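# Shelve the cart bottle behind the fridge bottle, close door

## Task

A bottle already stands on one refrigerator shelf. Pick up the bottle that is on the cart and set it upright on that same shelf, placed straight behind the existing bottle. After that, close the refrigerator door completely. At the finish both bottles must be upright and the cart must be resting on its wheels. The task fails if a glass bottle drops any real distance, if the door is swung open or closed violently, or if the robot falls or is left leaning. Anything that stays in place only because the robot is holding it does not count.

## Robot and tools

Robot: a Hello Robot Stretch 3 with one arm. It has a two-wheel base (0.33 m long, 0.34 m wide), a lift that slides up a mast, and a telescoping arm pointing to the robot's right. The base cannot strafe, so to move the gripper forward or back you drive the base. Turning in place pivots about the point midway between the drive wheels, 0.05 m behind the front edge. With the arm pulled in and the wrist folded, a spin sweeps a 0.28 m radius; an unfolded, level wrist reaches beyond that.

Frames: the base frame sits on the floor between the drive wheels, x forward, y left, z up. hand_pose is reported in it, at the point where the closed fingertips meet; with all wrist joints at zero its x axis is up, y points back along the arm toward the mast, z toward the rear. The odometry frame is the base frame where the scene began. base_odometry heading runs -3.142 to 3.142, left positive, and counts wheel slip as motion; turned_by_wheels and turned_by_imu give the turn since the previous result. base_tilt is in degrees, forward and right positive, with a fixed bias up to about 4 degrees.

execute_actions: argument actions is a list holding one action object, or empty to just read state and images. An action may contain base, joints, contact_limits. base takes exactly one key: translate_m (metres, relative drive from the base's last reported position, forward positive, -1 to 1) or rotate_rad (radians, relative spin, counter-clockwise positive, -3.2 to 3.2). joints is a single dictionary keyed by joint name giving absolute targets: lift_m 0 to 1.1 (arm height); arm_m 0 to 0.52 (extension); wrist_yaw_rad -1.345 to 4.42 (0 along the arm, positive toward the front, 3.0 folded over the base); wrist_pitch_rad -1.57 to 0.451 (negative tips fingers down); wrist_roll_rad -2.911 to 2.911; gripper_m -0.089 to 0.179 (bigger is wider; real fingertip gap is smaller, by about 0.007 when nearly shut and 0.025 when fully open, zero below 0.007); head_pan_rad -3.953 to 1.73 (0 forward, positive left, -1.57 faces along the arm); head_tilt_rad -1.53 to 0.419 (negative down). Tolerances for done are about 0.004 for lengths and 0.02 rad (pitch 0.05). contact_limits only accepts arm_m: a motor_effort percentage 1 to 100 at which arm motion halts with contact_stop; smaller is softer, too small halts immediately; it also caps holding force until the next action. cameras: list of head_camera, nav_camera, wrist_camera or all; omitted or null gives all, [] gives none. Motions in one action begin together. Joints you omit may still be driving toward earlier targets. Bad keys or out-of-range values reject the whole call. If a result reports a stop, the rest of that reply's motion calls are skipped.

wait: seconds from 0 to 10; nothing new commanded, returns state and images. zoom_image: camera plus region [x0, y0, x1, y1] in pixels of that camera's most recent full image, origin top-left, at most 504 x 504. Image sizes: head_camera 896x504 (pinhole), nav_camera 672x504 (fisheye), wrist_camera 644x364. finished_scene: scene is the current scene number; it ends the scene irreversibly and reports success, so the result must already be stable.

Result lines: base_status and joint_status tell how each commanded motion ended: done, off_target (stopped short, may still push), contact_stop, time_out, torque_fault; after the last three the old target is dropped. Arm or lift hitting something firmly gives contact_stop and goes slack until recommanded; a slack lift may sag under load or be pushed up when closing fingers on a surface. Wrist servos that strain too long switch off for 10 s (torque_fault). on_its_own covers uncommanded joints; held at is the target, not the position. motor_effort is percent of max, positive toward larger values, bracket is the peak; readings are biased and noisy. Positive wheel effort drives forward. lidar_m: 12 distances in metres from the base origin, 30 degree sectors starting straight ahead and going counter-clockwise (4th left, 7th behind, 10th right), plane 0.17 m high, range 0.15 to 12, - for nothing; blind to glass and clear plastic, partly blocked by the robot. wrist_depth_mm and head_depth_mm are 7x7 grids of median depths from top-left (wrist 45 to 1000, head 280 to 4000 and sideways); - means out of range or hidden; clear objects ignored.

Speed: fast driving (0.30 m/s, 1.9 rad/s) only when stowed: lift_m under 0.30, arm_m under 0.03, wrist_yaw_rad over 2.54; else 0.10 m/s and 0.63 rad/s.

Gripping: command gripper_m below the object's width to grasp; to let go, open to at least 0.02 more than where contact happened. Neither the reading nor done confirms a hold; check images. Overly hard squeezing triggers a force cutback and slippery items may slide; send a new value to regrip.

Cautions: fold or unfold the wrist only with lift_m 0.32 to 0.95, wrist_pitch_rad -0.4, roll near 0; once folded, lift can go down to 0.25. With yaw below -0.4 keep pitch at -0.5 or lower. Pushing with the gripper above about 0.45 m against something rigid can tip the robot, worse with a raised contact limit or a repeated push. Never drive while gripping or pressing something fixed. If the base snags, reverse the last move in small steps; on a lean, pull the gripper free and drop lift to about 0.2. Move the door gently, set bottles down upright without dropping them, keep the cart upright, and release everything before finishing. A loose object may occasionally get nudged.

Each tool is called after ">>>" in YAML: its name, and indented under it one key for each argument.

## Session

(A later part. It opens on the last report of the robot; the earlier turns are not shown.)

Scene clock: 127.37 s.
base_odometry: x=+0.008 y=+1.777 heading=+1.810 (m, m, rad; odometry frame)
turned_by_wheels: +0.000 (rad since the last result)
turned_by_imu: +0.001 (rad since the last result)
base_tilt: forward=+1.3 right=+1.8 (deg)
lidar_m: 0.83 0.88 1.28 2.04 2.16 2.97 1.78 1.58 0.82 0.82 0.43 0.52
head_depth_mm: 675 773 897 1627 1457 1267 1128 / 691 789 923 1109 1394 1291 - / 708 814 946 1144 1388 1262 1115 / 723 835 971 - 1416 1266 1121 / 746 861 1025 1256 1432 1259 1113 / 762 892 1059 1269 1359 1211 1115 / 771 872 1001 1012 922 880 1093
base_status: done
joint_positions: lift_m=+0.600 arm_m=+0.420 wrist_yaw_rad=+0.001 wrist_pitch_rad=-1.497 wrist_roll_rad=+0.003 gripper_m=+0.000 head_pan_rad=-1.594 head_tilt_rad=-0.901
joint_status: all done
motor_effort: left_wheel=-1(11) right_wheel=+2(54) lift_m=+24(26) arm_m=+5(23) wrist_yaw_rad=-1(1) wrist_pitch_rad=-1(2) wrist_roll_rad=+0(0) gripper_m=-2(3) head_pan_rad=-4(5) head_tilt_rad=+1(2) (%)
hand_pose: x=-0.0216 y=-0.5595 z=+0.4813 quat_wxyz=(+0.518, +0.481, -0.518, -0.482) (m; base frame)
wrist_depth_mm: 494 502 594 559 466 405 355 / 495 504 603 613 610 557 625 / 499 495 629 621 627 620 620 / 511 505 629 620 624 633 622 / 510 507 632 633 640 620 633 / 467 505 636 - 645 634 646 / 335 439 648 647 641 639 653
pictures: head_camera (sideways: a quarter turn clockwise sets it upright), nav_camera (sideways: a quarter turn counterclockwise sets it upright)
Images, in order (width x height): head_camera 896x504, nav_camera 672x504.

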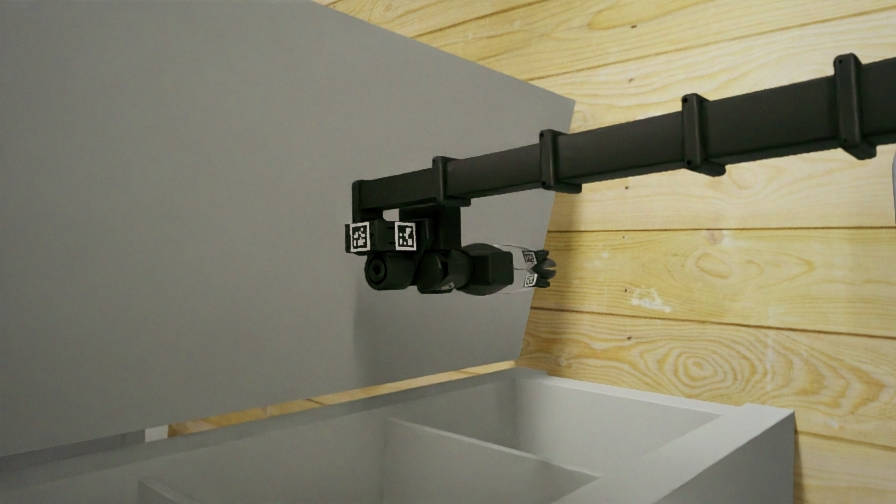

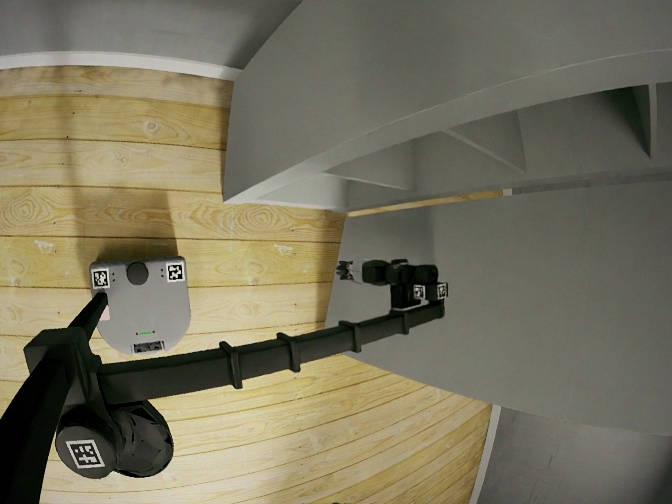

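>>> execute_actions:
  actions:
    - {"base":{"translate_m":-0.08},"joints":{"arm_m":0.52}}
  cameras: ["nav_camera","head_camera"]

Scene clock: 133.47 s.
base_odometry: x=+0.027 y=+1.699 heading=+1.810 (m, m, rad; odometry frame)
turned_by_wheels: +0.000 (rad since the last result)
turned_by_imu: +0.001 (rad since the last result)
base_tilt: forward=+1.4 right=+1.7 (deg)
lidar_m: 0.91 0.97 1.41 2.04 2.17 2.89 1.72 1.51 0.90 0.89 0.48 0.51
head_depth_mm: 755 2326 2087 1712 1457 1263 1121 / 755 874 1031 1588 1442 1285 - / 760 879 1013 1228 1438 1256 1119 / 765 878 986 1321 1444 1262 1114 / 764 884 1049 1283 1428 1254 1111 / 767 889 1049 1301 1406 1249 1116 / 771 899 1034 1192 1294 1147 1094
base_status: done
joint_positions: lift_m=+0.600 arm_m=+0.520 wrist_yaw_rad=+0.001 wrist_pitch_rad=-1.497 wrist_roll_rad=+0.003 gripper_m=+0.000 head_pan_rad=-1.594 head_tilt_rad=-0.901
joint_status: all done
motor_effort: left_wheel=-1(4) right_wheel=+1(5) lift_m=+25(25) arm_m=+5(4) wrist_yaw_rad=-1(1) wrist_pitch_rad=-1(1) wrist_roll_rad=+0(0) gripper_m=-3(3) head_pan_rad=-5(3) head_tilt_rad=+2(2) (%)
hand_pose: x=-0.0216 y=-0.6595 z=+0.4813 quat_wxyz=(+0.518, +0.481, -0.518, -0.482) (m; base frame)
wrist_depth_mm: 390 438 434 409 394 377 611 / 487 527 617 613 615 604 618 / 512 540 609 617 605 611 620 / 506 553 624 631 627 633 628 / 502 546 635 629 631 622 625 / 525 561 633 - 636 635 638 / 515 560 642 651 651 645 642
pictures: head_camera (sideways: a quarter turn clockwise sets it upright), nav_camera (sideways: a quarter turn counterclockwise sets it upright)
Images, in order (width x height): head_camera 896x504, nav_camera 672x504.

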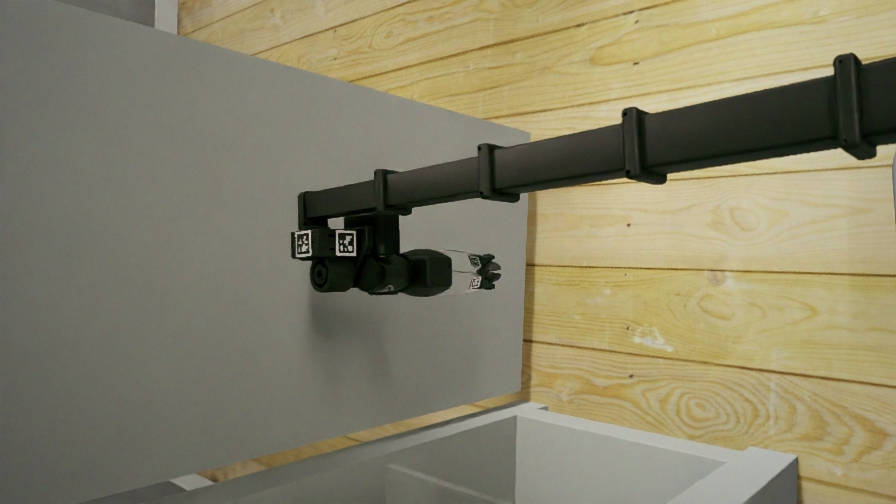

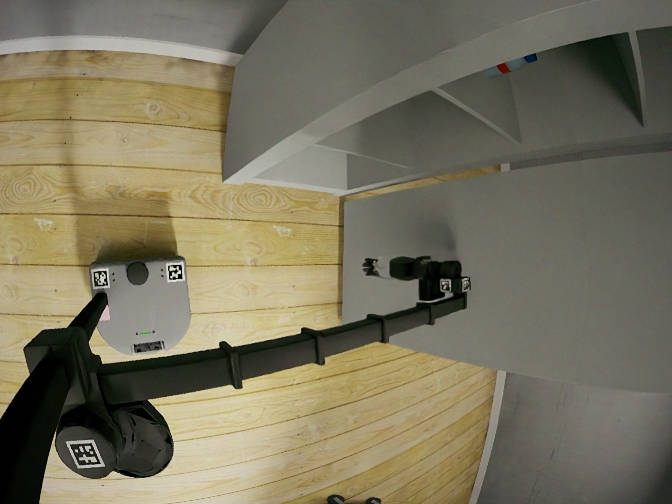

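>>> execute_actions:
  actions:
    - {"base":{"translate_m":-0.1},"joints":{"wrist_pitch_rad":-0.7}}
  cameras: []

>>> execute_actions:
  actions:
    - {"joints":{"wrist_pitch_rad":-0.1}}
  cameras: ["nav_camera","head_camera"]

Scene clock: 140.73 s.
base_odometry: x=+0.051 y=+1.602 heading=+1.810 (m, m, rad; odometry frame)
turned_by_wheels: +0.000 (rad since the last result)
turned_by_imu: +0.001 (rad since the last result)
base_tilt: forward=+1.2 right=+1.8 (deg)
lidar_m: 1.01 1.08 1.56 2.05 2.18 2.79 1.64 1.42 0.89 0.88 0.59 0.55
head_depth_mm: 2408 2577 2070 1692 1460 1269 1127 / 761 2337 2013 1701 1468 1288 - / 748 863 999 1297 1428 1257 1119 / 754 867 974 1295 1441 1259 1124 / 755 873 1033 1268 1445 1259 1118 / 760 874 1041 1281 1440 1253 1118 / 761 881 1045 1273 1362 1233 1113
base_status: done
joint_positions: lift_m=+0.600 arm_m=+0.520 wrist_yaw_rad=+0.001 wrist_pitch_rad=-0.716 wrist_roll_rad=+0.003 gripper_m=+0.000 head_pan_rad=-1.594 head_tilt_rad=-0.901
joint_status: all done
motor_effort: left_wheel=-1(5) right_wheel=+1(6) lift_m=+25(25) arm_m=+4(5) wrist_yaw_rad=-1(1) wrist_pitch_rad=+9(10) wrist_roll_rad=+0(0) gripper_m=-3(3) head_pan_rad=-4(4) head_tilt_rad=+1(0) (%)
hand_pose: x=-0.0214 y=-0.8421 z=+0.5521 quat_wxyz=(+0.662, +0.248, -0.663, -0.248) (m; base frame)
wrist_depth_mm: 117 117 114 111 110 108 106 / 135 132 129 126 124 121 119 / 157 153 150 145 143 139 136 / 188 184 178 173 168 163 159 / 236 226 217 201 204 195 190 / 315 299 285 - 256 248 241 / 428 430 408 388 360 340 630
pictures: none
No camera images: the call's "cameras" was empty. Leave "cameras" out to get every camera's image.

Scene clock: 143.27 s.
base_odometry: x=+0.051 y=+1.602 heading=+1.810 (m, m, rad; odometry frame)
turned_by_wheels: +0.000 (rad since the last result)
turned_by_imu: +0.000 (rad since the last result)
base_tilt: forward=+1.3 right=+1.9 (deg)
lidar_m: 1.01 1.07 1.56 2.05 2.19 2.80 1.64 1.42 0.90 0.89 0.59 0.56
head_depth_mm: 2407 2579 2072 1717 1451 1267 1127 / 772 2363 2017 1692 1468 1286 - / 758 874 1011 1308 1454 1251 1129 / 760 880 986 1288 1444 1254 1116 / 760 880 1040 1266 1450 1256 1113 / 762 880 1043 1279 1444 1261 1119 / 766 883 1042 1283 1358 1226 1106
base_status: not commanded
joint_positions: lift_m=+0.600 arm_m=+0.520 wrist_yaw_rad=-0.001 wrist_pitch_rad=-0.576 wrist_roll_rad=+0.003 gripper_m=+0.000 head_pan_rad=-1.594 head_tilt_rad=-0.901
joint_status: wrist_pitch_rad time_out (moved +0.140 of +0.616)
on_its_own: wrist_pitch_rad is held at -0.565, not at your -0.100, since a time_out
motor_effort: left_wheel=-1(4) right_wheel=+1(7) lift_m=+24(27) arm_m=+5(15) wrist_yaw_rad=+1(2) wrist_pitch_rad=+6(100) wrist_roll_rad=+0(0) gripper_m=-2(3) head_pan_rad=-4(4) head_tilt_rad=+1(1) (%)
hand_pose: x=-0.0218 y=-0.8664 z=+0.5788 quat_wxyz=(+0.677, +0.200, -0.679, -0.202) (m; base frame)
wrist_depth_mm: 113 113 112 110 109 107 107 / 126 125 124 122 121 118 117 / 142 141 139 136 135 133 130 / 163 161 157 155 153 151 148 / 191 188 182 174 176 174 170 / 230 225 218 - 207 206 203 / 290 281 270 266 258 253 246
pictures: head_camera (sideways: a quarter turn clockwise sets it upright), nav_camera (sideways: a quarter turn counterclockwise sets it upright)
Images, in order (width x height): head_camera 896x504, nav_camera 672x504.

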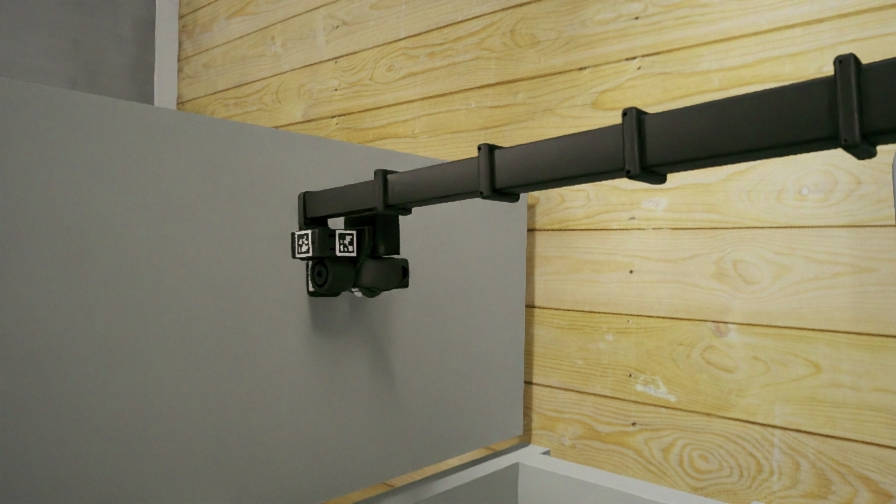

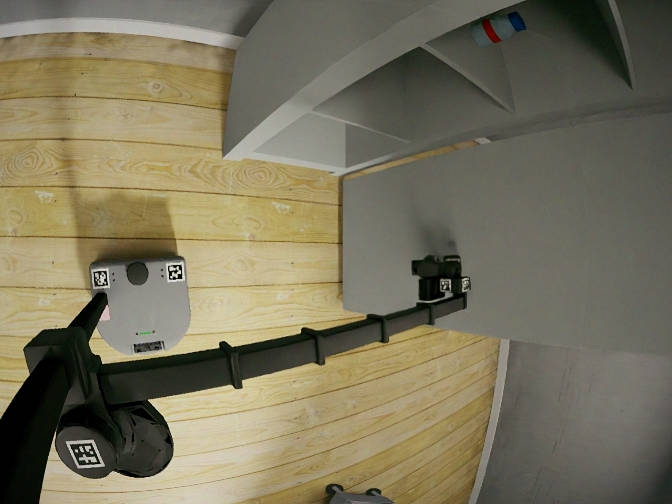

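>>> execute_actions:
  actions:
    - {"joints":{"arm_m":0,"wrist_pitch_rad":-0.4,"head_pan_rad":-0.85,"head_tilt_rad":-0.35}}
  cameras: []

>>> execute_actions:
  actions:
    - {"base":{"rotate_rad":0.16},"joints":{"wrist_yaw_rad":3.0}}
  cameras: []

>>> execute_actions:
  actions:
    - {"base":{"translate_m":-0.5},"joints":{"lift_m":0.28}}
  cameras: ["nav_camera","head_camera"]

>>> execute_actions:
  actions:
    - {"base":{"translate_m":-0.55},"joints":{"head_pan_rad":-2.2,"head_tilt_rad":-0.8}}
  cameras: ["nav_camera","head_camera"]

Scene clock: 163.70 s.
base_odometry: x=+0.051 y=+1.602 heading=+1.810 (m, m, rad; odometry frame)
turned_by_wheels: +0.000 (rad since the last result)
turned_by_imu: +0.001 (rad since the last result)
base_tilt: forward=+1.2 right=+1.9 (deg)
lidar_m: 1.01 1.08 1.56 2.05 2.18 2.80 1.64 1.42 0.90 0.89 0.59 0.55
head_depth_mm: 791 825 870 922 965 1018 1075 / 816 851 900 946 999 1082 1163 / 880 923 984 1027 1065 1118 1218 / 968 1009 1085 973 861 1163 941 / 985 508 536 564 597 634 674 / 446 471 498 531 572 629 695 / 474 512 558 608 673 756 850
base_status: not commanded
joint_positions: lift_m=+0.600 arm_m=+0.001 wrist_yaw_rad=-0.001 wrist_pitch_rad=-0.419 wrist_roll_rad=+0.003 gripper_m=+0.000 head_pan_rad=-0.857 head_tilt_rad=-0.359
joint_status: all done
joint sent to its limit — the command would take arm_m past its lower limit, so that joint was sent only as far as its limit.
motor_effort: left_wheel=-1(1) right_wheel=+2(2) lift_m=+25(25) arm_m=-5(9) wrist_yaw_rad=+1(1) wrist_pitch_rad=+11(55) wrist_roll_rad=+0(0) gripper_m=-2(3) head_pan_rad=+4(51) head_tilt_rad=+3(33) (%)
hand_pose: x=-0.0217 y=-0.3706 z=+0.6123 quat_wxyz=(+0.691, +0.147, -0.692, -0.148) (m; base frame)
wrist_depth_mm: 538 575 563 552 557 - - / 574 630 622 596 608 - - / 617 660 670 661 657 - - / 692 717 724 721 751 - - / 773 797 813 763 - - - / 743 770 870 - 892 871 870 / 636 710 758 762 760 746 748
pictures: none
No camera images: the call's "cameras" was empty. Leave "cameras" out to get every camera's image.

Scene clock: 166.20 s.
base_odometry: x=+0.051 y=+1.602 heading=+1.970 (m, m, rad; odometry frame)
turned_by_wheels: +0.160 (rad since the last result)
turned_by_imu: +0.159 (rad since the last result)
base_tilt: forward=+1.2 right=+1.8 (deg)
lidar_m: 1.01 1.16 1.96 2.05 2.34 2.73 1.49 1.42 0.89 0.89 0.55 0.62
head_depth_mm: 840 865 912 952 976 1038 1097 / 928 956 1013 1043 911 1121 999 / 997 1039 1110 909 763 1112 911 / 457 482 510 543 583 625 676 / 479 510 546 588 636 693 761 / 559 603 652 712 786 873 989 / 670 733 817 909 1020 1092 1171
base_status: done
joint_positions: lift_m=+0.600 arm_m=+0.001 wrist_yaw_rad=+2.997 wrist_pitch_rad=-0.419 wrist_roll_rad=+0.003 gripper_m=+0.000 head_pan_rad=-0.857 head_tilt_rad=-0.359
joint_status: all done
motor_effort: left_wheel=-3(8) right_wheel=+5(10) lift_m=+26(25) arm_m=-5(5) wrist_yaw_rad=+3(4) wrist_pitch_rad=+11(11) wrist_roll_rad=+0(0) gripper_m=-3(3) head_pan_rad=+3(4) head_tilt_rad=+5(4) (%)
hand_pose: x=+0.0111 y=+0.0756 z=+0.6123 quat_wxyz=(+0.197, +0.701, +0.097, +0.678) (m; base frame)
wrist_depth_mm: - - - - - - - / - - - - - - - / - - - - - - - / - - - - - - - / - - - - - - - / 922 943 - - 887 877 862 / 771 755 743 763 755 751 735
pictures: none
No camera images: the call's "cameras" was empty. Leave "cameras" out to get every camera's image.

Scene clock: 171.43 s.
base_odometry: x=+0.245 y=+1.141 heading=+1.969 (m, m, rad; odometry frame)
turned_by_wheels: +0.000 (rad since the last result)
turned_by_imu: +0.001 (rad since the last result)
base_tilt: forward=+1.3 right=+1.7 (deg)
lidar_m: 1.50 1.71 2.17 1.90 2.48 2.26 1.07 0.97 2.60 0.83 0.88 0.96
head_depth_mm: 766 795 832 866 911 953 1004 / 843 881 924 968 1017 1073 1138 / 938 985 1035 1092 1154 1228 1316 / 1022 1082 1140 1216 1302 1386 1423 / 1133 1203 1293 1322 1448 1547 1373 / 1267 1340 1413 1196 1520 1322 1356 / 1202 1256 1319 1250 1433 1085 1100
base_status: done
joint_positions: lift_m=+0.280 arm_m=+0.001 wrist_yaw_rad=+2.998 wrist_pitch_rad=-0.418 wrist_roll_rad=+0.003 gripper_m=+0.000 head_pan_rad=-0.857 head_tilt_rad=-0.359
joint_status: all done
motor_effort: left_wheel=-3(10) right_wheel=+4(10) lift_m=+19(20) arm_m=-5(5) wrist_yaw_rad=+2(3) wrist_pitch_rad=+11(11) wrist_roll_rad=+0(0) gripper_m=-3(2) head_pan_rad=+4(4) head_tilt_rad=+4(4) (%)
hand_pose: x=+0.0109 y=+0.0757 z=+0.2927 quat_wxyz=(+0.197, +0.701, +0.097, +0.678) (m; base frame)
wrist_depth_mm: - - - - - - - / - - - - - - - / - - - - - - - / 792 765 803 781 776 756 742 / 638 636 636 648 604 603 589 / 514 521 - - 502 502 501 / 438 - - - 429 427 423
pictures: head_camera (sideways: a quarter turn clockwise sets it upright), nav_camera (sideways: a quarter turn counterclockwise sets it upright)
Images, in order (width x height): head_camera 896x504, nav_camera 672x504.

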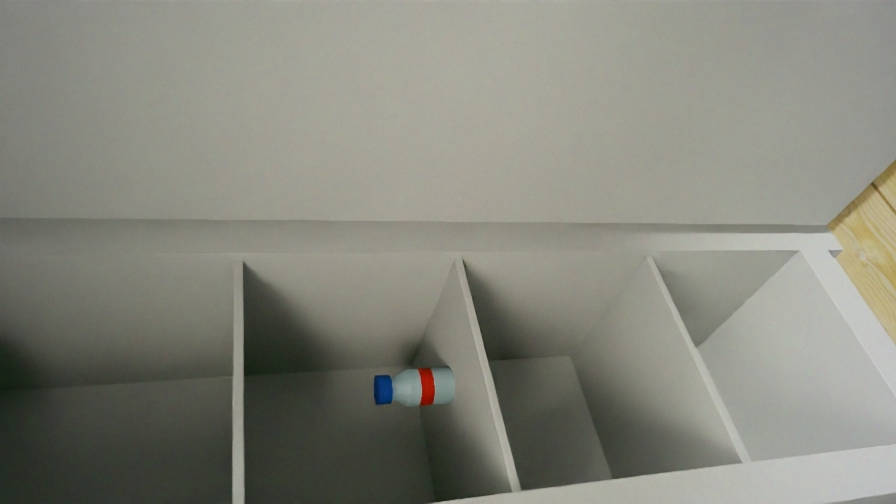

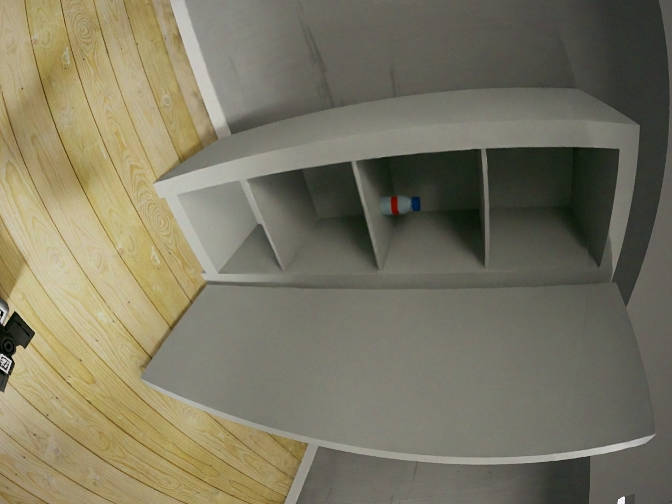

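Scene clock: 174.83 s.
base_odometry: x=+0.458 y=+0.635 heading=+1.969 (m, m, rad; odometry frame)
turned_by_wheels: +0.000 (rad since the last result)
turned_by_imu: +0.001 (rad since the last result)
base_tilt: forward=+1.3 right=+1.7 (deg)
lidar_m: 2.03 2.32 2.30 1.88 2.02 1.74 0.61 0.54 0.54 2.48 1.06 1.24
head_depth_mm: 2215 2349 870 682 1001 1132 1140 / 2428 2677 937 758 997 1146 1157 / 2438 2711 936 704 998 1178 1157 / 2322 2576 898 779 991 1230 1154 / 2226 2486 909 746 1484 1291 1155 / 2147 2406 2411 1826 1564 1322 1147 / 2068 2303 2397 1881 1538 1327 1151
base_status: done
joint_positions: lift_m=+0.280 arm_m=+0.001 wrist_yaw_rad=+2.998 wrist_pitch_rad=-0.418 wrist_roll_rad=+0.003 gripper_m=+0.000 head_pan_rad=-2.193 head_tilt_rad=-0.790
joint_status: all done
motor_effort: left_wheel=-3(13) right_wheel=+4(8) lift_m=+19(19) arm_m=-4(5) wrist_yaw_rad=+2(2) wrist_pitch_rad=+11(11) wrist_roll_rad=+0(0) gripper_m=-3(3) head_pan_rad=-5(58) head_tilt_rad=-4(24) (%)
hand_pose: x=+0.0109 y=+0.0757 z=+0.2927 quat_wxyz=(+0.197, +0.701, +0.097, +0.678) (m; base frame)
wrist_depth_mm: - - - - - - - / - - - - - - - / - - - - - - - / 812 772 792 774 766 752 753 / 626 640 635 643 619 606 605 / 520 511 - - 517 497 496 / 442 - - - 430 427 430
pictures: head_camera (sideways: a quarter turn clockwise sets it upright), nav_camera (sideways: a quarter turn counterclockwise sets it upright)
Images, in order (width x height): head_camera 896x504, nav_camera 672x504.

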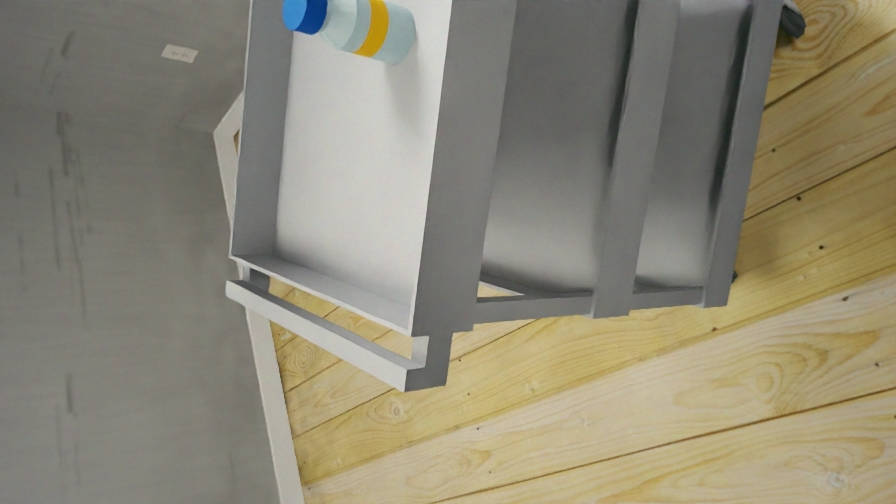

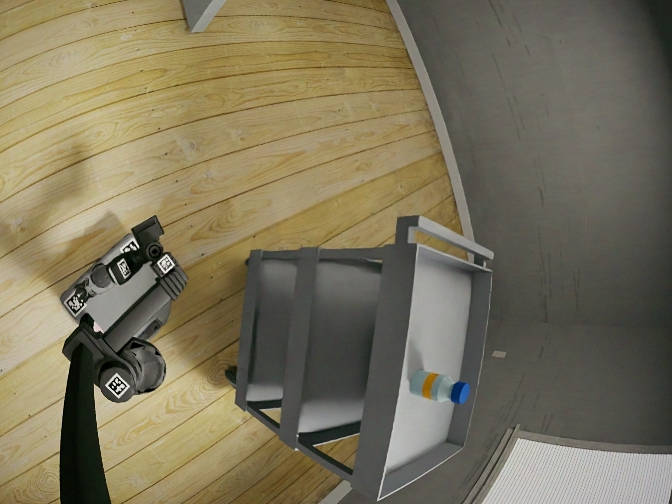

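>>> execute_actions:
  actions:
    - {"base":{"rotate_rad":-1.0},"joints":{"lift_m":0.93,"wrist_pitch_rad":-0.4,"head_pan_rad":-1.57,"head_tilt_rad":-0.7}}
  cameras: []

>>> execute_actions:
  actions:
    - {"joints":{"wrist_yaw_rad":0,"gripper_m":0.13}}
  cameras: []

>>> execute_actions:
  actions:
    - {"joints":{"lift_m":1.0,"arm_m":0.2}}

Scene clock: 192.87 s.
base_odometry: x=+0.458 y=+0.635 heading=+0.969 (m, m, rad; odometry frame)
turned_by_wheels: -1.000 (rad since the last result)
turned_by_imu: -0.992 (rad since the last result)
base_tilt: forward=+1.4 right=+1.8 (deg)
lidar_m: 1.06 1.35 2.03 2.39 2.29 1.88 1.96 1.74 0.59 0.54 0.54 2.48
head_depth_mm: 1599 1733 1873 763 1785 - 1150 / 1719 1883 1053 819 1107 - 1144 / 1867 2061 1059 820 1056 - - / 2043 2274 1041 788 1038 - - / 2240 2515 1032 816 1022 - 1133 / 2442 2692 1011 816 972 - 1133 / 2311 2512 998 814 714 905 1190
base_status: done
joint_positions: lift_m=+0.930 arm_m=+0.001 wrist_yaw_rad=+2.998 wrist_pitch_rad=-0.418 wrist_roll_rad=+0.003 gripper_m=+0.000 head_pan_rad=-1.577 head_tilt_rad=-0.704
joint_status: all done
motor_effort: left_wheel=+2(10) right_wheel=-4(12) lift_m=+25(26) arm_m=-5(5) wrist_yaw_rad=+2(2) wrist_pitch_rad=+11(10) wrist_roll_rad=+0(1) gripper_m=-2(3) head_pan_rad=+4(50) head_tilt_rad=+1(10) (%)
hand_pose: x=+0.0109 y=+0.0757 z=+0.9424 quat_wxyz=(+0.197, +0.701, +0.097, +0.678) (m; base frame)
wrist_depth_mm: - - - - - - - / - - - - - - - / - - - - - - - / - - - - - - - / - - - - - - - / - - - - - - - / - - - - - - -
pictures: none
No camera images: the call's "cameras" was empty. Leave "cameras" out to get every camera's image.

Scene clock: 195.37 s.
base_odometry: x=+0.458 y=+0.635 heading=+0.969 (m, m, rad; odometry frame)
turned_by_wheels: +0.000 (rad since the last result)
turned_by_imu: +0.000 (rad since the last result)
base_tilt: forward=+1.2 right=+1.6 (deg)
lidar_m: 1.06 1.35 2.03 2.40 2.29 1.88 1.97 1.74 0.59 0.54 0.54 2.48
head_depth_mm: 1590 1723 1889 765 1782 - - / 1708 1865 1052 822 1125 - - / 1860 2044 1059 817 1014 - - / 2013 2261 1042 788 - - - / 2222 2518 1024 812 984 952 1118 / 2441 2682 1013 817 978 929 1124 / 2322 2527 996 815 713 908 1165
base_status: not commanded
joint_positions: lift_m=+0.930 arm_m=+0.001 wrist_yaw_rad=+0.003 wrist_pitch_rad=-0.418 wrist_roll_rad=+0.003 gripper_m=+0.130 head_pan_rad=-1.577 head_tilt_rad=-0.704
joint_status: all done
motor_effort: left_wheel=+3(2) right_wheel=-5(5) lift_m=+25(26) arm_m=-4(4) wrist_yaw_rad=-2(3) wrist_pitch_rad=+10(10) wrist_roll_rad=+1(0) gripper_m=+0(79) head_pan_rad=+4(4) head_tilt_rad=+2(2) (%)
hand_pose: x=-0.0208 y=-0.3707 z=+0.9424 quat_wxyz=(+0.691, +0.148, -0.692, -0.146) (m; base frame)
wrist_depth_mm: - - - - - - - / - - - - - - - / - 620 692 613 669 - - / 410 489 514 502 503 407 - / 331 336 359 379 408 458 - / - 353 709 728 712 - - / - 596 623 612 618 - -
pictures: none
No camera images: the call's "cameras" was empty. Leave "cameras" out to get every camera's image.

Scene clock: 198.07 s.
base_odometry: x=+0.458 y=+0.635 heading=+0.969 (m, m, rad; odometry frame)
turned_by_wheels: +0.000 (rad since the last result)
turned_by_imu: +0.000 (rad since the last result)
base_tilt: forward=+1.2 right=+1.7 (deg)
lidar_m: 1.06 1.35 2.03 2.39 2.29 1.88 1.97 1.74 0.59 0.54 0.54 2.48
head_depth_mm: 1584 - - 761 1542 1359 1197 / 1711 - - 779 1041 1106 1172 / 1850 - - 790 1044 1150 1171 / 2051 2183 - 789 1008 1153 1146 / 2219 2506 1029 814 1010 957 1124 / 2429 2731 1013 812 980 930 1124 / 2342 2552 998 811 709 909 1168
base_status: not commanded
joint_positions: lift_m=+1.000 arm_m=+0.200 wrist_yaw_rad=+0.002 wrist_pitch_rad=-0.418 wrist_roll_rad=+0.003 gripper_m=+0.130 head_pan_rad=-1.577 head_tilt_rad=-0.704
joint_status: all done
motor_effort: left_wheel=+2(3) right_wheel=-4(4) lift_m=+26(28) arm_m=+5(6) wrist_yaw_rad=-1(3) wrist_pitch_rad=+11(11) wrist_roll_rad=+0(0) gripper_m=+0(0) head_pan_rad=+4(4) head_tilt_rad=+2(2) (%)
hand_pose: x=-0.0211 y=-0.5690 z=+1.0125 quat_wxyz=(+0.691, +0.147, -0.692, -0.147) (m; base frame)
wrist_depth_mm: - - - - - - - / - - - - - - - / - - - - - - - / - 580 603 603 619 - - / 450 507 502 349 498 454 - / 382 440 421 383 409 - 370 / 352 347 363 359 356 341 327
pictures: head_camera (sideways: a quarter turn clockwise sets it upright), nav_camera (sideways: a quarter turn counterclockwise sets it upright), wrist_camera
Images, in order (width x height): head_camera 896x504, nav_camera 672x504, wrist_camera 644x364.

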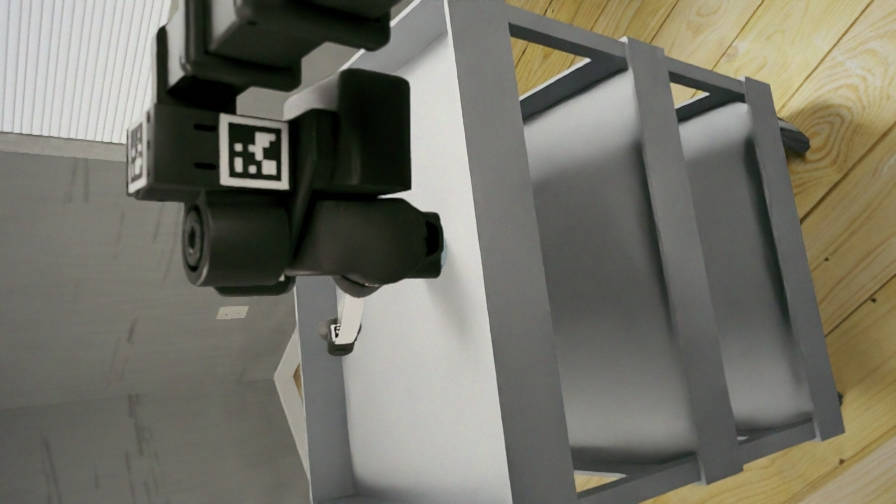

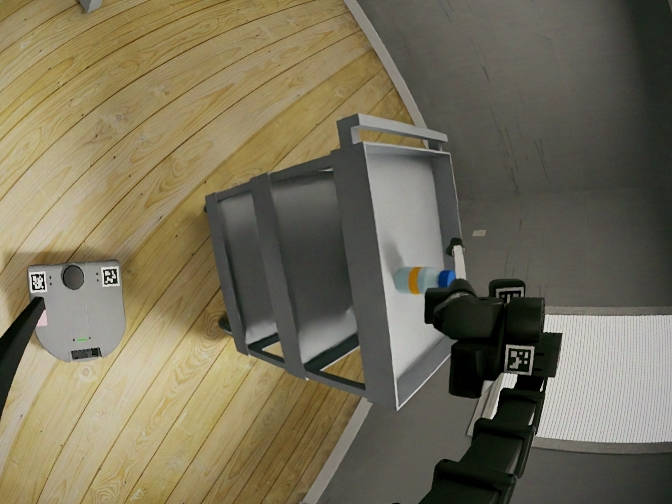

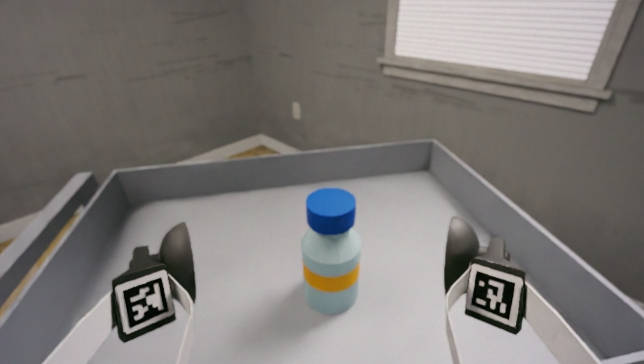

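>>> execute_actions:
  actions:
    - {"joints":{"lift_m":0.93,"arm_m":0.26}}
  cameras: ["wrist_camera","head_camera"]

Scene clock: 205.53 s.
base_odometry: x=+0.458 y=+0.635 heading=+0.969 (m, m, rad; odometry frame)
turned_by_wheels: +0.000 (rad since the last result)
turned_by_imu: +0.001 (rad since the last result)
base_tilt: forward=+1.2 right=+1.9 (deg)
lidar_m: 1.06 1.35 2.03 2.39 2.30 1.88 1.97 1.74 0.59 0.54 0.54 2.48
head_depth_mm: 1586 1717 1853 - 947 1368 1194 / 1710 1853 - 720 1044 1106 1172 / 1856 2037 - 694 1040 1144 1172 / 2030 2268 - 674 1007 1150 1142 / 2239 2488 1033 816 1002 957 1121 / 2458 2720 1010 813 977 930 1121 / 2339 2534 997 811 711 905 1163
base_status: not commanded
joint_positions: lift_m=+0.930 arm_m=+0.260 wrist_yaw_rad=+0.002 wrist_pitch_rad=-0.418 wrist_roll_rad=+0.003 gripper_m=+0.130 head_pan_rad=-1.577 head_tilt_rad=-0.704
joint_status: all done
motor_effort: left_wheel=+2(2) right_wheel=-5(4) lift_m=+19(21) arm_m=+5(6) wrist_yaw_rad=-1(2) wrist_pitch_rad=+10(10) wrist_roll_rad=+0(0) gripper_m=+0(0) head_pan_rad=+5(4) head_tilt_rad=+2(3) (%)
hand_pose: x=-0.0211 y=-0.6290 z=+0.9428 quat_wxyz=(+0.691, +0.147, -0.692, -0.147) (m; base frame)
wrist_depth_mm: - - - - - - 927 / - - - - - - - / - - - 546 563 - - / 436 497 507 254 501 456 - / 380 425 397 262 399 398 336 / 337 354 338 288 333 - 313 / 296 279 286 284 283 274 279
pictures: head_camera (sideways: a quarter turn clockwise sets it upright), wrist_camera
Images, in order (width x height): head_camera 896x504, wrist_camera 644x364.

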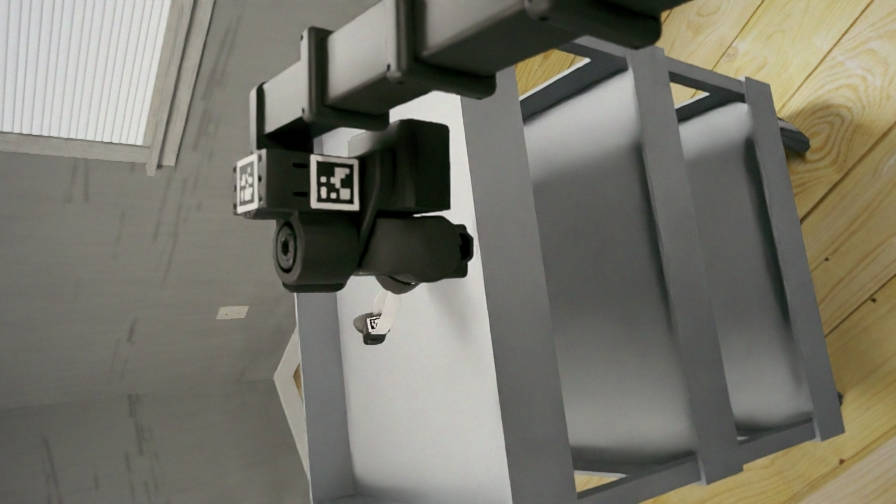

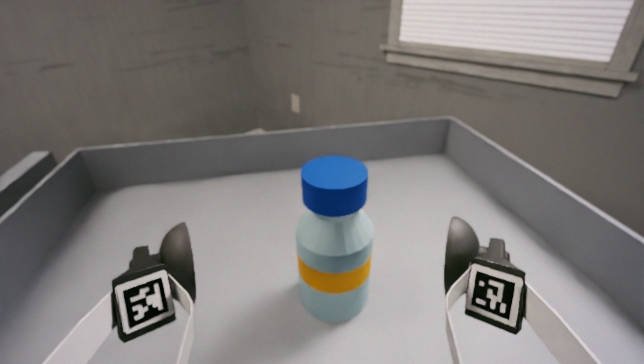

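>>> execute_actions:
  actions:
    - {"joints":{"lift_m":0.86,"arm_m":0.35}}
  cameras: ["wrist_camera","nav_camera"]

Scene clock: 212.97 s.
base_odometry: x=+0.458 y=+0.635 heading=+0.969 (m, m, rad; odometry frame)
turned_by_wheels: +0.000 (rad since the last result)
turned_by_imu: +0.001 (rad since the last result)
base_tilt: forward=+1.3 right=+1.9 (deg)
lidar_m: 1.06 1.36 2.03 2.39 2.30 1.88 1.97 1.74 0.59 0.54 0.54 2.48
head_depth_mm: 1599 1717 1893 796 - - 1172 / 1722 1869 1062 - 1038 1143 1169 / 1859 2065 2152 698 1038 1158 1167 / 2045 2244 2381 680 1005 1148 1142 / 2242 2495 1027 812 1010 954 1118 / 2463 2701 1011 811 977 930 1122 / 2334 2531 993 810 710 906 1172
base_status: not commanded
joint_positions: lift_m=+0.860 arm_m=+0.350 wrist_yaw_rad=+0.002 wrist_pitch_rad=-0.418 wrist_roll_rad=+0.003 gripper_m=+0.130 head_pan_rad=-1.577 head_tilt_rad=-0.704
joint_status: all done
motor_effort: left_wheel=+2(2) right_wheel=-4(5) lift_m=+19(21) arm_m=+5(4) wrist_yaw_rad=-1(1) wrist_pitch_rad=+10(10) wrist_roll_rad=+0(0) gripper_m=+0(1) head_pan_rad=+4(4) head_tilt_rad=+2(3) (%)
hand_pose: x=-0.0211 y=-0.7190 z=+0.8728 quat_wxyz=(+0.691, +0.147, -0.692, -0.147) (m; base frame)
wrist_depth_mm: - - - - - - 915 / - - - - - - 925 / 376 394 411 145 437 413 956 / 376 384 383 129 336 372 300 / 305 308 300 145 275 300 279 / 250 261 248 149 227 - 242 / 219 206 212 171 203 202 206
pictures: nav_camera (sideways: a quarter turn counterclockwise sets it upright), wrist_camera
Images, in order (width x height): nav_camera 672x504, wrist_camera 644x364.

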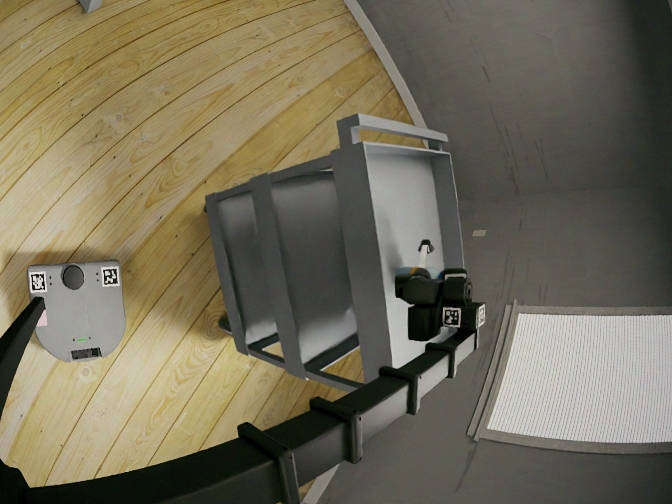

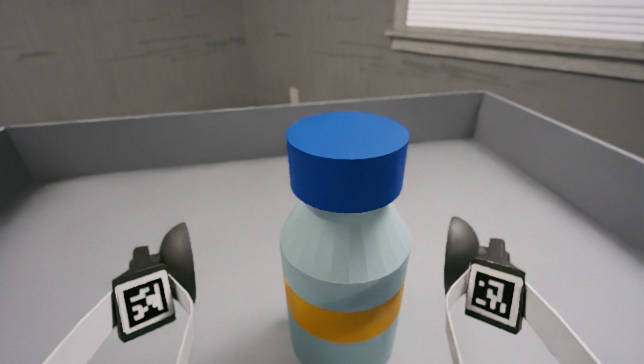

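>>> execute_actions:
  actions:
    - {"base":{"translate_m":-0.012},"joints":{"lift_m":0.835,"arm_m":0.375}}
  cameras: ["wrist_camera"]

>>> execute_actions:
  actions:
    - {"joints":{"gripper_m":0.02}}
  cameras: ["wrist_camera"]

Scene clock: 218.73 s.
base_odometry: x=+0.451 y=+0.625 heading=+0.970 (m, m, rad; odometry frame)
turned_by_wheels: +0.000 (rad since the last result)
turned_by_imu: +0.001 (rad since the last result)
base_tilt: forward=+1.3 right=+1.7 (deg)
lidar_m: 1.07 1.37 2.04 2.41 2.29 1.88 1.95 1.73 0.59 0.54 0.55 2.49
head_depth_mm: 1587 1716 1867 762 1681 - - / 1695 1844 1081 - 1009 1153 1187 / 1838 2049 2108 694 1041 1147 1162 / 2022 2234 2328 679 1012 1146 1150 / 2230 2492 1027 816 1010 954 1118 / 2463 2708 1013 813 977 928 1121 / 2361 2562 997 814 731 908 1171
base_status: done
joint_positions: lift_m=+0.835 arm_m=+0.375 wrist_yaw_rad=+0.002 wrist_pitch_rad=-0.418 wrist_roll_rad=+0.003 gripper_m=+0.130 head_pan_rad=-1.577 head_tilt_rad=-0.704
joint_status: all done
motor_effort: left_wheel=+2(3) right_wheel=-4(11) lift_m=+20(20) arm_m=+5(4) wrist_yaw_rad=-1(1) wrist_pitch_rad=+11(10) wrist_roll_rad=+0(0) gripper_m=+1(1) head_pan_rad=+4(4) head_tilt_rad=+2(3) (%)
hand_pose: x=-0.0211 y=-0.7440 z=+0.8478 quat_wxyz=(+0.691, +0.147, -0.692, -0.147) (m; base frame)
wrist_depth_mm: - - - - - - 875 / - - - 124 - - 912 / 346 362 372 89 411 383 301 / 338 337 319 96 310 321 282 / 265 269 250 110 239 261 255 / 220 226 209 110 200 - 212 / 192 180 179 124 177 175 180
pictures: wrist_camera
Images, in order (width x height): wrist_camera 644x364.

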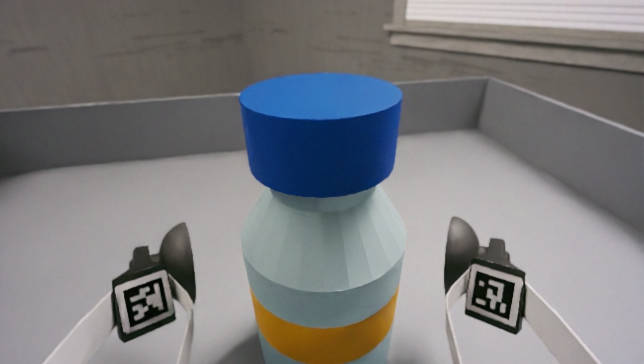

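Scene clock: 220.33 s.
base_odometry: x=+0.451 y=+0.625 heading=+0.969 (m, m, rad; odometry frame)
turned_by_wheels: +0.000 (rad since the last result)
turned_by_imu: +0.000 (rad since the last result)
base_tilt: forward=+1.4 right=+1.6 (deg)
lidar_m: 1.07 1.37 2.04 2.40 2.29 1.87 1.95 1.73 0.60 0.54 0.55 2.49
head_depth_mm: 1587 1711 1885 764 1676 - - / 1692 1854 1077 - 1012 1157 1195 / 1842 2030 2112 697 1037 1144 1170 / 2008 2275 2296 677 1004 1140 1144 / 2234 2506 1029 818 1005 958 1123 / 2456 2692 1014 811 978 926 1118 / 2356 2531 994 812 731 900 1165
base_status: not commanded
joint_positions: lift_m=+0.835 arm_m=+0.375 wrist_yaw_rad=-0.002 wrist_pitch_rad=-0.425 wrist_roll_rad=+0.003 gripper_m=+0.021 head_pan_rad=-1.577 head_tilt_rad=-0.704
joint_status: all done
motor_effort: left_wheel=+2(2) right_wheel=-2(4) lift_m=+21(21) arm_m=+4(5) wrist_yaw_rad=+1(3) wrist_pitch_rad=+14(15) wrist_roll_rad=+0(0) gripper_m=-23(94) head_pan_rad=+5(4) head_tilt_rad=+3(2) (%)
hand_pose: x=-0.0219 y=-0.7432 z=+0.8462 quat_wxyz=(+0.690, +0.149, -0.692, -0.150) (m; base frame)
wrist_depth_mm: - - - - - - 881 / - - - 115 408 - 908 / 350 362 368 84 403 378 292 / 333 334 308 91 306 316 283 / 264 260 239 104 184 252 251 / 217 215 111 104 113 209 208 / 183 182 175 117 175 177 178
pictures: wrist_camera
Images, in order (width x height): wrist_camera 644x364.

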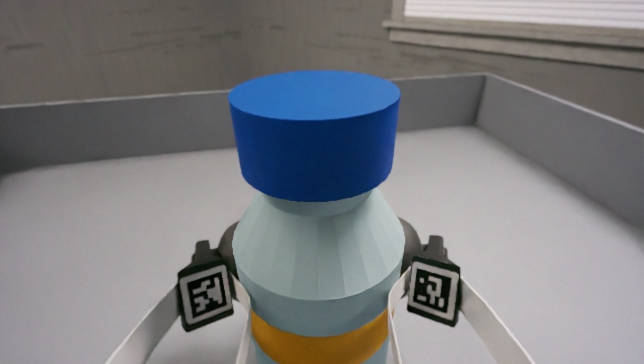

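>>> execute_actions:
  actions:
    - {"joints":{"lift_m":0.95}}
  cameras: []

>>> execute_actions:
  actions:
    - {"joints":{"arm_m":0}}
  cameras: ["wrist_camera"]

>>> execute_actions:
  actions:
    - {"base":{"rotate_rad":0.554},"joints":{"wrist_yaw_rad":1.8,"head_pan_rad":0,"head_tilt_rad":-0.8}}
  cameras: []

>>> execute_actions:
  actions:
    - {"base":{"translate_m":1.0},"joints":{"lift_m":0.8}}

Scene clock: 246.17 s.
base_odometry: x=+0.451 y=+0.625 heading=+0.969 (m, m, rad; odometry frame)
turned_by_wheels: +0.000 (rad since the last result)
turned_by_imu: +0.001 (rad since the last result)
base_tilt: forward=+1.3 right=+1.9 (deg)
lidar_m: 1.07 1.37 2.04 2.41 2.29 1.88 1.95 1.73 0.59 0.54 0.54 2.48
head_depth_mm: 1569 1710 - - 1545 1404 1193 / 1691 1819 1037 816 1035 1103 1193 / 1844 1986 1003 819 1038 1146 1170 / 2016 2169 - 817 1011 1142 1148 / 2237 2499 1027 818 1003 958 1124 / 2466 2718 1015 815 976 926 1113 / 2340 2547 997 814 731 907 1164
base_status: not commanded
joint_positions: lift_m=+0.950 arm_m=+0.375 wrist_yaw_rad=-0.002 wrist_pitch_rad=-0.444 wrist_roll_rad=+0.003 gripper_m=+0.030 head_pan_rad=-1.577 head_tilt_rad=-0.704
joint_status: all done
on_its_own: gripper_m is held at +0.029, not at your +0.020, by its stall guard, which is not easing now
motor_effort: left_wheel=+2(2) right_wheel=-3(2) lift_m=+28(29) arm_m=+4(4) wrist_yaw_rad=+1(2) wrist_pitch_rad=+25(26) wrist_roll_rad=+0(0) gripper_m=-20(19) head_pan_rad=+4(4) head_tilt_rad=+3(2) (%)
hand_pose: x=-0.0219 y=-0.7407 z=+0.9565 quat_wxyz=(+0.689, +0.155, -0.691, -0.157) (m; base frame)
wrist_depth_mm: - - - - - - 849 / - - - 117 - - 894 / - - - 84 - - - / - 415 426 92 464 445 - / 395 421 386 104 261 389 - / 353 350 111 105 113 339 300 / 298 296 287 116 284 293 283
pictures: none
No camera images: the call's "cameras" was empty. Leave "cameras" out to get every camera's image.

Scene clock: 250.13 s.
base_odometry: x=+0.451 y=+0.625 heading=+0.969 (m, m, rad; odometry frame)
turned_by_wheels: +0.000 (rad since the last result)
turned_by_imu: +0.001 (rad since the last result)
base_tilt: forward=+1.2 right=+1.7 (deg)
lidar_m: 1.07 1.37 2.04 2.39 2.29 1.87 1.96 1.73 0.60 0.54 0.55 2.49
head_depth_mm: 1583 1707 1866 772 - - - / 1694 1863 1055 820 - - - / 1861 2036 1061 819 - - - / 2008 2251 1044 834 - - - / 2201 2486 1032 817 1007 958 1118 / 2462 2723 1012 813 979 927 1122 / 2339 2556 995 812 732 901 1165
base_status: not commanded
joint_positions: lift_m=+0.950 arm_m=+0.001 wrist_yaw_rad=-0.002 wrist_pitch_rad=-0.444 wrist_roll_rad=+0.003 gripper_m=+0.030 head_pan_rad=-1.577 head_tilt_rad=-0.704
joint_status: all done
joint sent to its limit — the command would take arm_m past its lower limit, so that joint was sent only as far as its limit.
on_its_own: gripper_m is held at +0.029, not at your +0.020, by its stall guard, which is not easing now
motor_effort: left_wheel=+2(2) right_wheel=-4(3) lift_m=+29(28) arm_m=-5(5) wrist_yaw_rad=+2(2) wrist_pitch_rad=+25(25) wrist_roll_rad=+0(0) gripper_m=-20(19) head_pan_rad=+4(4) head_tilt_rad=+2(2) (%)
hand_pose: x=-0.0219 y=-0.3674 z=+0.9565 quat_wxyz=(+0.689, +0.155, -0.691, -0.157) (m; base frame)
wrist_depth_mm: - - - - - - - / - - - 116 - - - / - 618 632 85 600 - - / 435 500 500 92 398 420 - / 344 348 348 104 266 - - / - 381 111 104 113 - - / - 595 602 116 593 - -
pictures: wrist_camera
Images, in order (width x height): wrist_camera 644x364.

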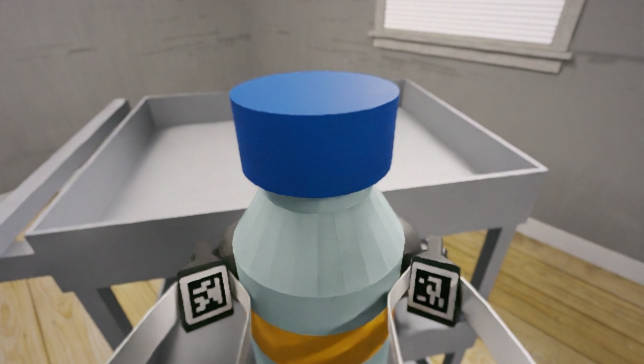

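Scene clock: 252.03 s.
base_odometry: x=+0.451 y=+0.625 heading=+1.523 (m, m, rad; odometry frame)
turned_by_wheels: +0.554 (rad since the last result)
turned_by_imu: +0.551 (rad since the last result)
base_tilt: forward=+1.3 right=+1.7 (deg)
lidar_m: 1.44 2.04 2.45 2.29 2.29 1.92 1.73 0.59 0.54 0.55 2.49 1.07
head_depth_mm: 1027 1075 1148 1308 1573 - 1090 / 1237 1323 1412 1527 1530 298 316 / 1438 1609 1788 1834 1555 1360 1135 / 1608 1839 2068 1874 1564 1322 1153 / 1556 1819 1939 1836 1561 1319 1153 / 1282 1558 2133 1884 1553 1329 1151 / 1679 1868 2117 1893 1560 1316 1154
base_status: done
joint_positions: lift_m=+0.950 arm_m=+0.001 wrist_yaw_rad=+1.797 wrist_pitch_rad=-0.444 wrist_roll_rad=+0.003 gripper_m=+0.030 head_pan_rad=-0.007 head_tilt_rad=-0.790
joint_status: all done
on_its_own: gripper_m is held at +0.029, not at your +0.020, by its stall guard, which is not easing now
motor_effort: left_wheel=-3(6) right_wheel=+4(10) lift_m=+27(28) arm_m=-5(5) wrist_yaw_rad=+2(5) wrist_pitch_rad=+25(25) wrist_roll_rad=+0(0) gripper_m=-19(20) head_pan_rad=+4(57) head_tilt_rad=-4(12) (%)
hand_pose: x=+0.1940 y=-0.0969 z=+0.9565 quat_wxyz=(+0.551, +0.637, -0.308, +0.442) (m; base frame)
wrist_depth_mm: - - - - - 830 - / - - - 117 - 850 - / - - - 85 - 896 - / - - - 92 - - - / - - - 105 - - - / - - 111 104 113 - - / - - - 116 - - -
pictures: none
No camera images: the call's "cameras" was empty. Leave "cameras" out to get every camera's image.

Scene clock: 263.33 s.
base_odometry: x=+0.499 y=+1.623 heading=+1.523 (m, m, rad; odometry frame)
turned_by_wheels: +0.000 (rad since the last result)
turned_by_imu: +0.000 (rad since the last result)
base_tilt: forward=+1.3 right=+1.8 (deg)
lidar_m: 0.82 0.50 1.27 2.37 2.39 2.99 1.53 1.18 2.56 0.44 0.44 0.53
head_depth_mm: 618 653 665 758 849 932 934 / 750 802 710 923 966 1127 365 / 824 850 677 1113 969 1219 1158 / 799 844 676 1141 943 1198 1153 / 783 850 675 1111 942 1196 1128 / 761 836 674 1069 890 921 1111 / 742 800 602 577 672 1266 1146
base_status: done
joint_positions: lift_m=+0.800 arm_m=+0.001 wrist_yaw_rad=+1.797 wrist_pitch_rad=-0.445 wrist_roll_rad=+0.003 gripper_m=+0.030 head_pan_rad=-0.007 head_tilt_rad=-0.790
joint_status: all done
on_its_own: gripper_m is held at +0.029, not at your +0.020, by its stall guard, which is not easing now
motor_effort: left_wheel=-3(6) right_wheel=+3(10) lift_m=+21(25) arm_m=-4(4) wrist_yaw_rad=+2(3) wrist_pitch_rad=+25(25) wrist_roll_rad=+0(0) gripper_m=-19(19) head_pan_rad=+5(4) head_tilt_rad=-5(4) (%)
hand_pose: x=+0.1940 y=-0.0969 z=+0.8068 quat_wxyz=(+0.551, +0.637, -0.308, +0.442) (m; base frame)
wrist_depth_mm: 871 398 644 774 752 432 336 / 981 433 503 117 738 442 344 / - - 471 84 671 471 342 / - - 520 92 680 505 344 / - - 547 104 372 520 347 / - - 111 104 113 504 345 / 944 984 721 116 790 487 347
pictures: head_camera (sideways: a quarter turn clockwise sets it upright), nav_camera (sideways: a quarter turn counterclockwise sets it upright), wrist_camera
Images, in order (width x height): head_camera 896x504, nav_camera 672x504, wrist_camera 644x364.

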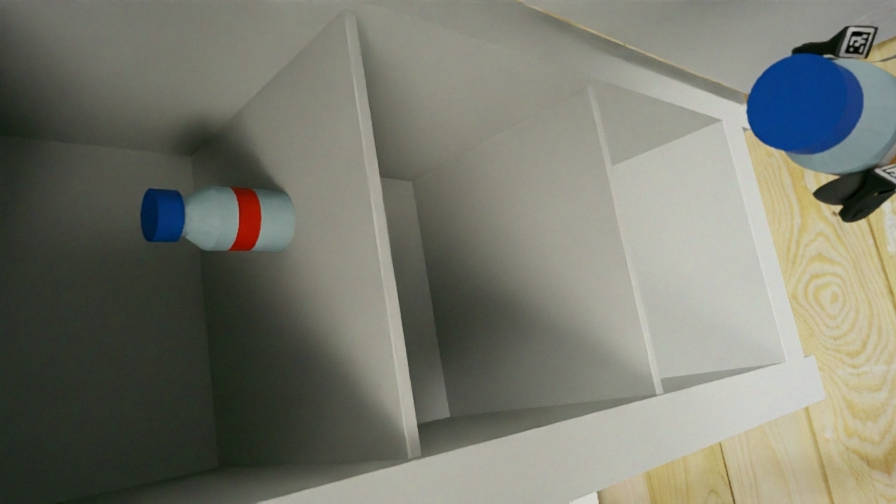

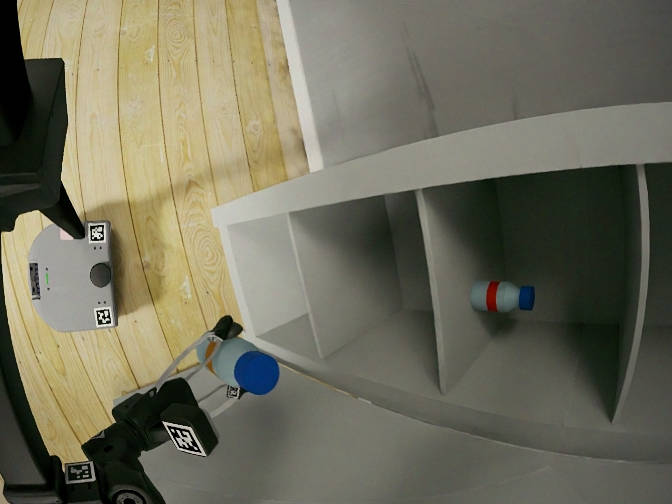

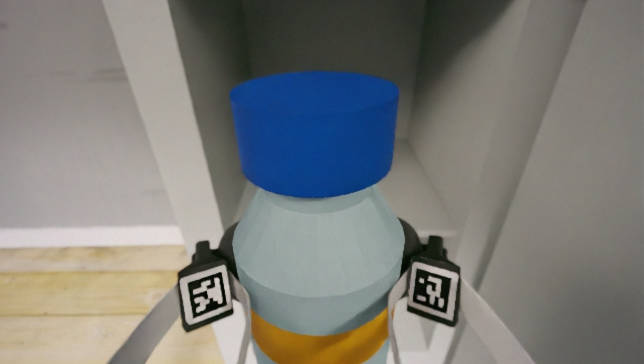

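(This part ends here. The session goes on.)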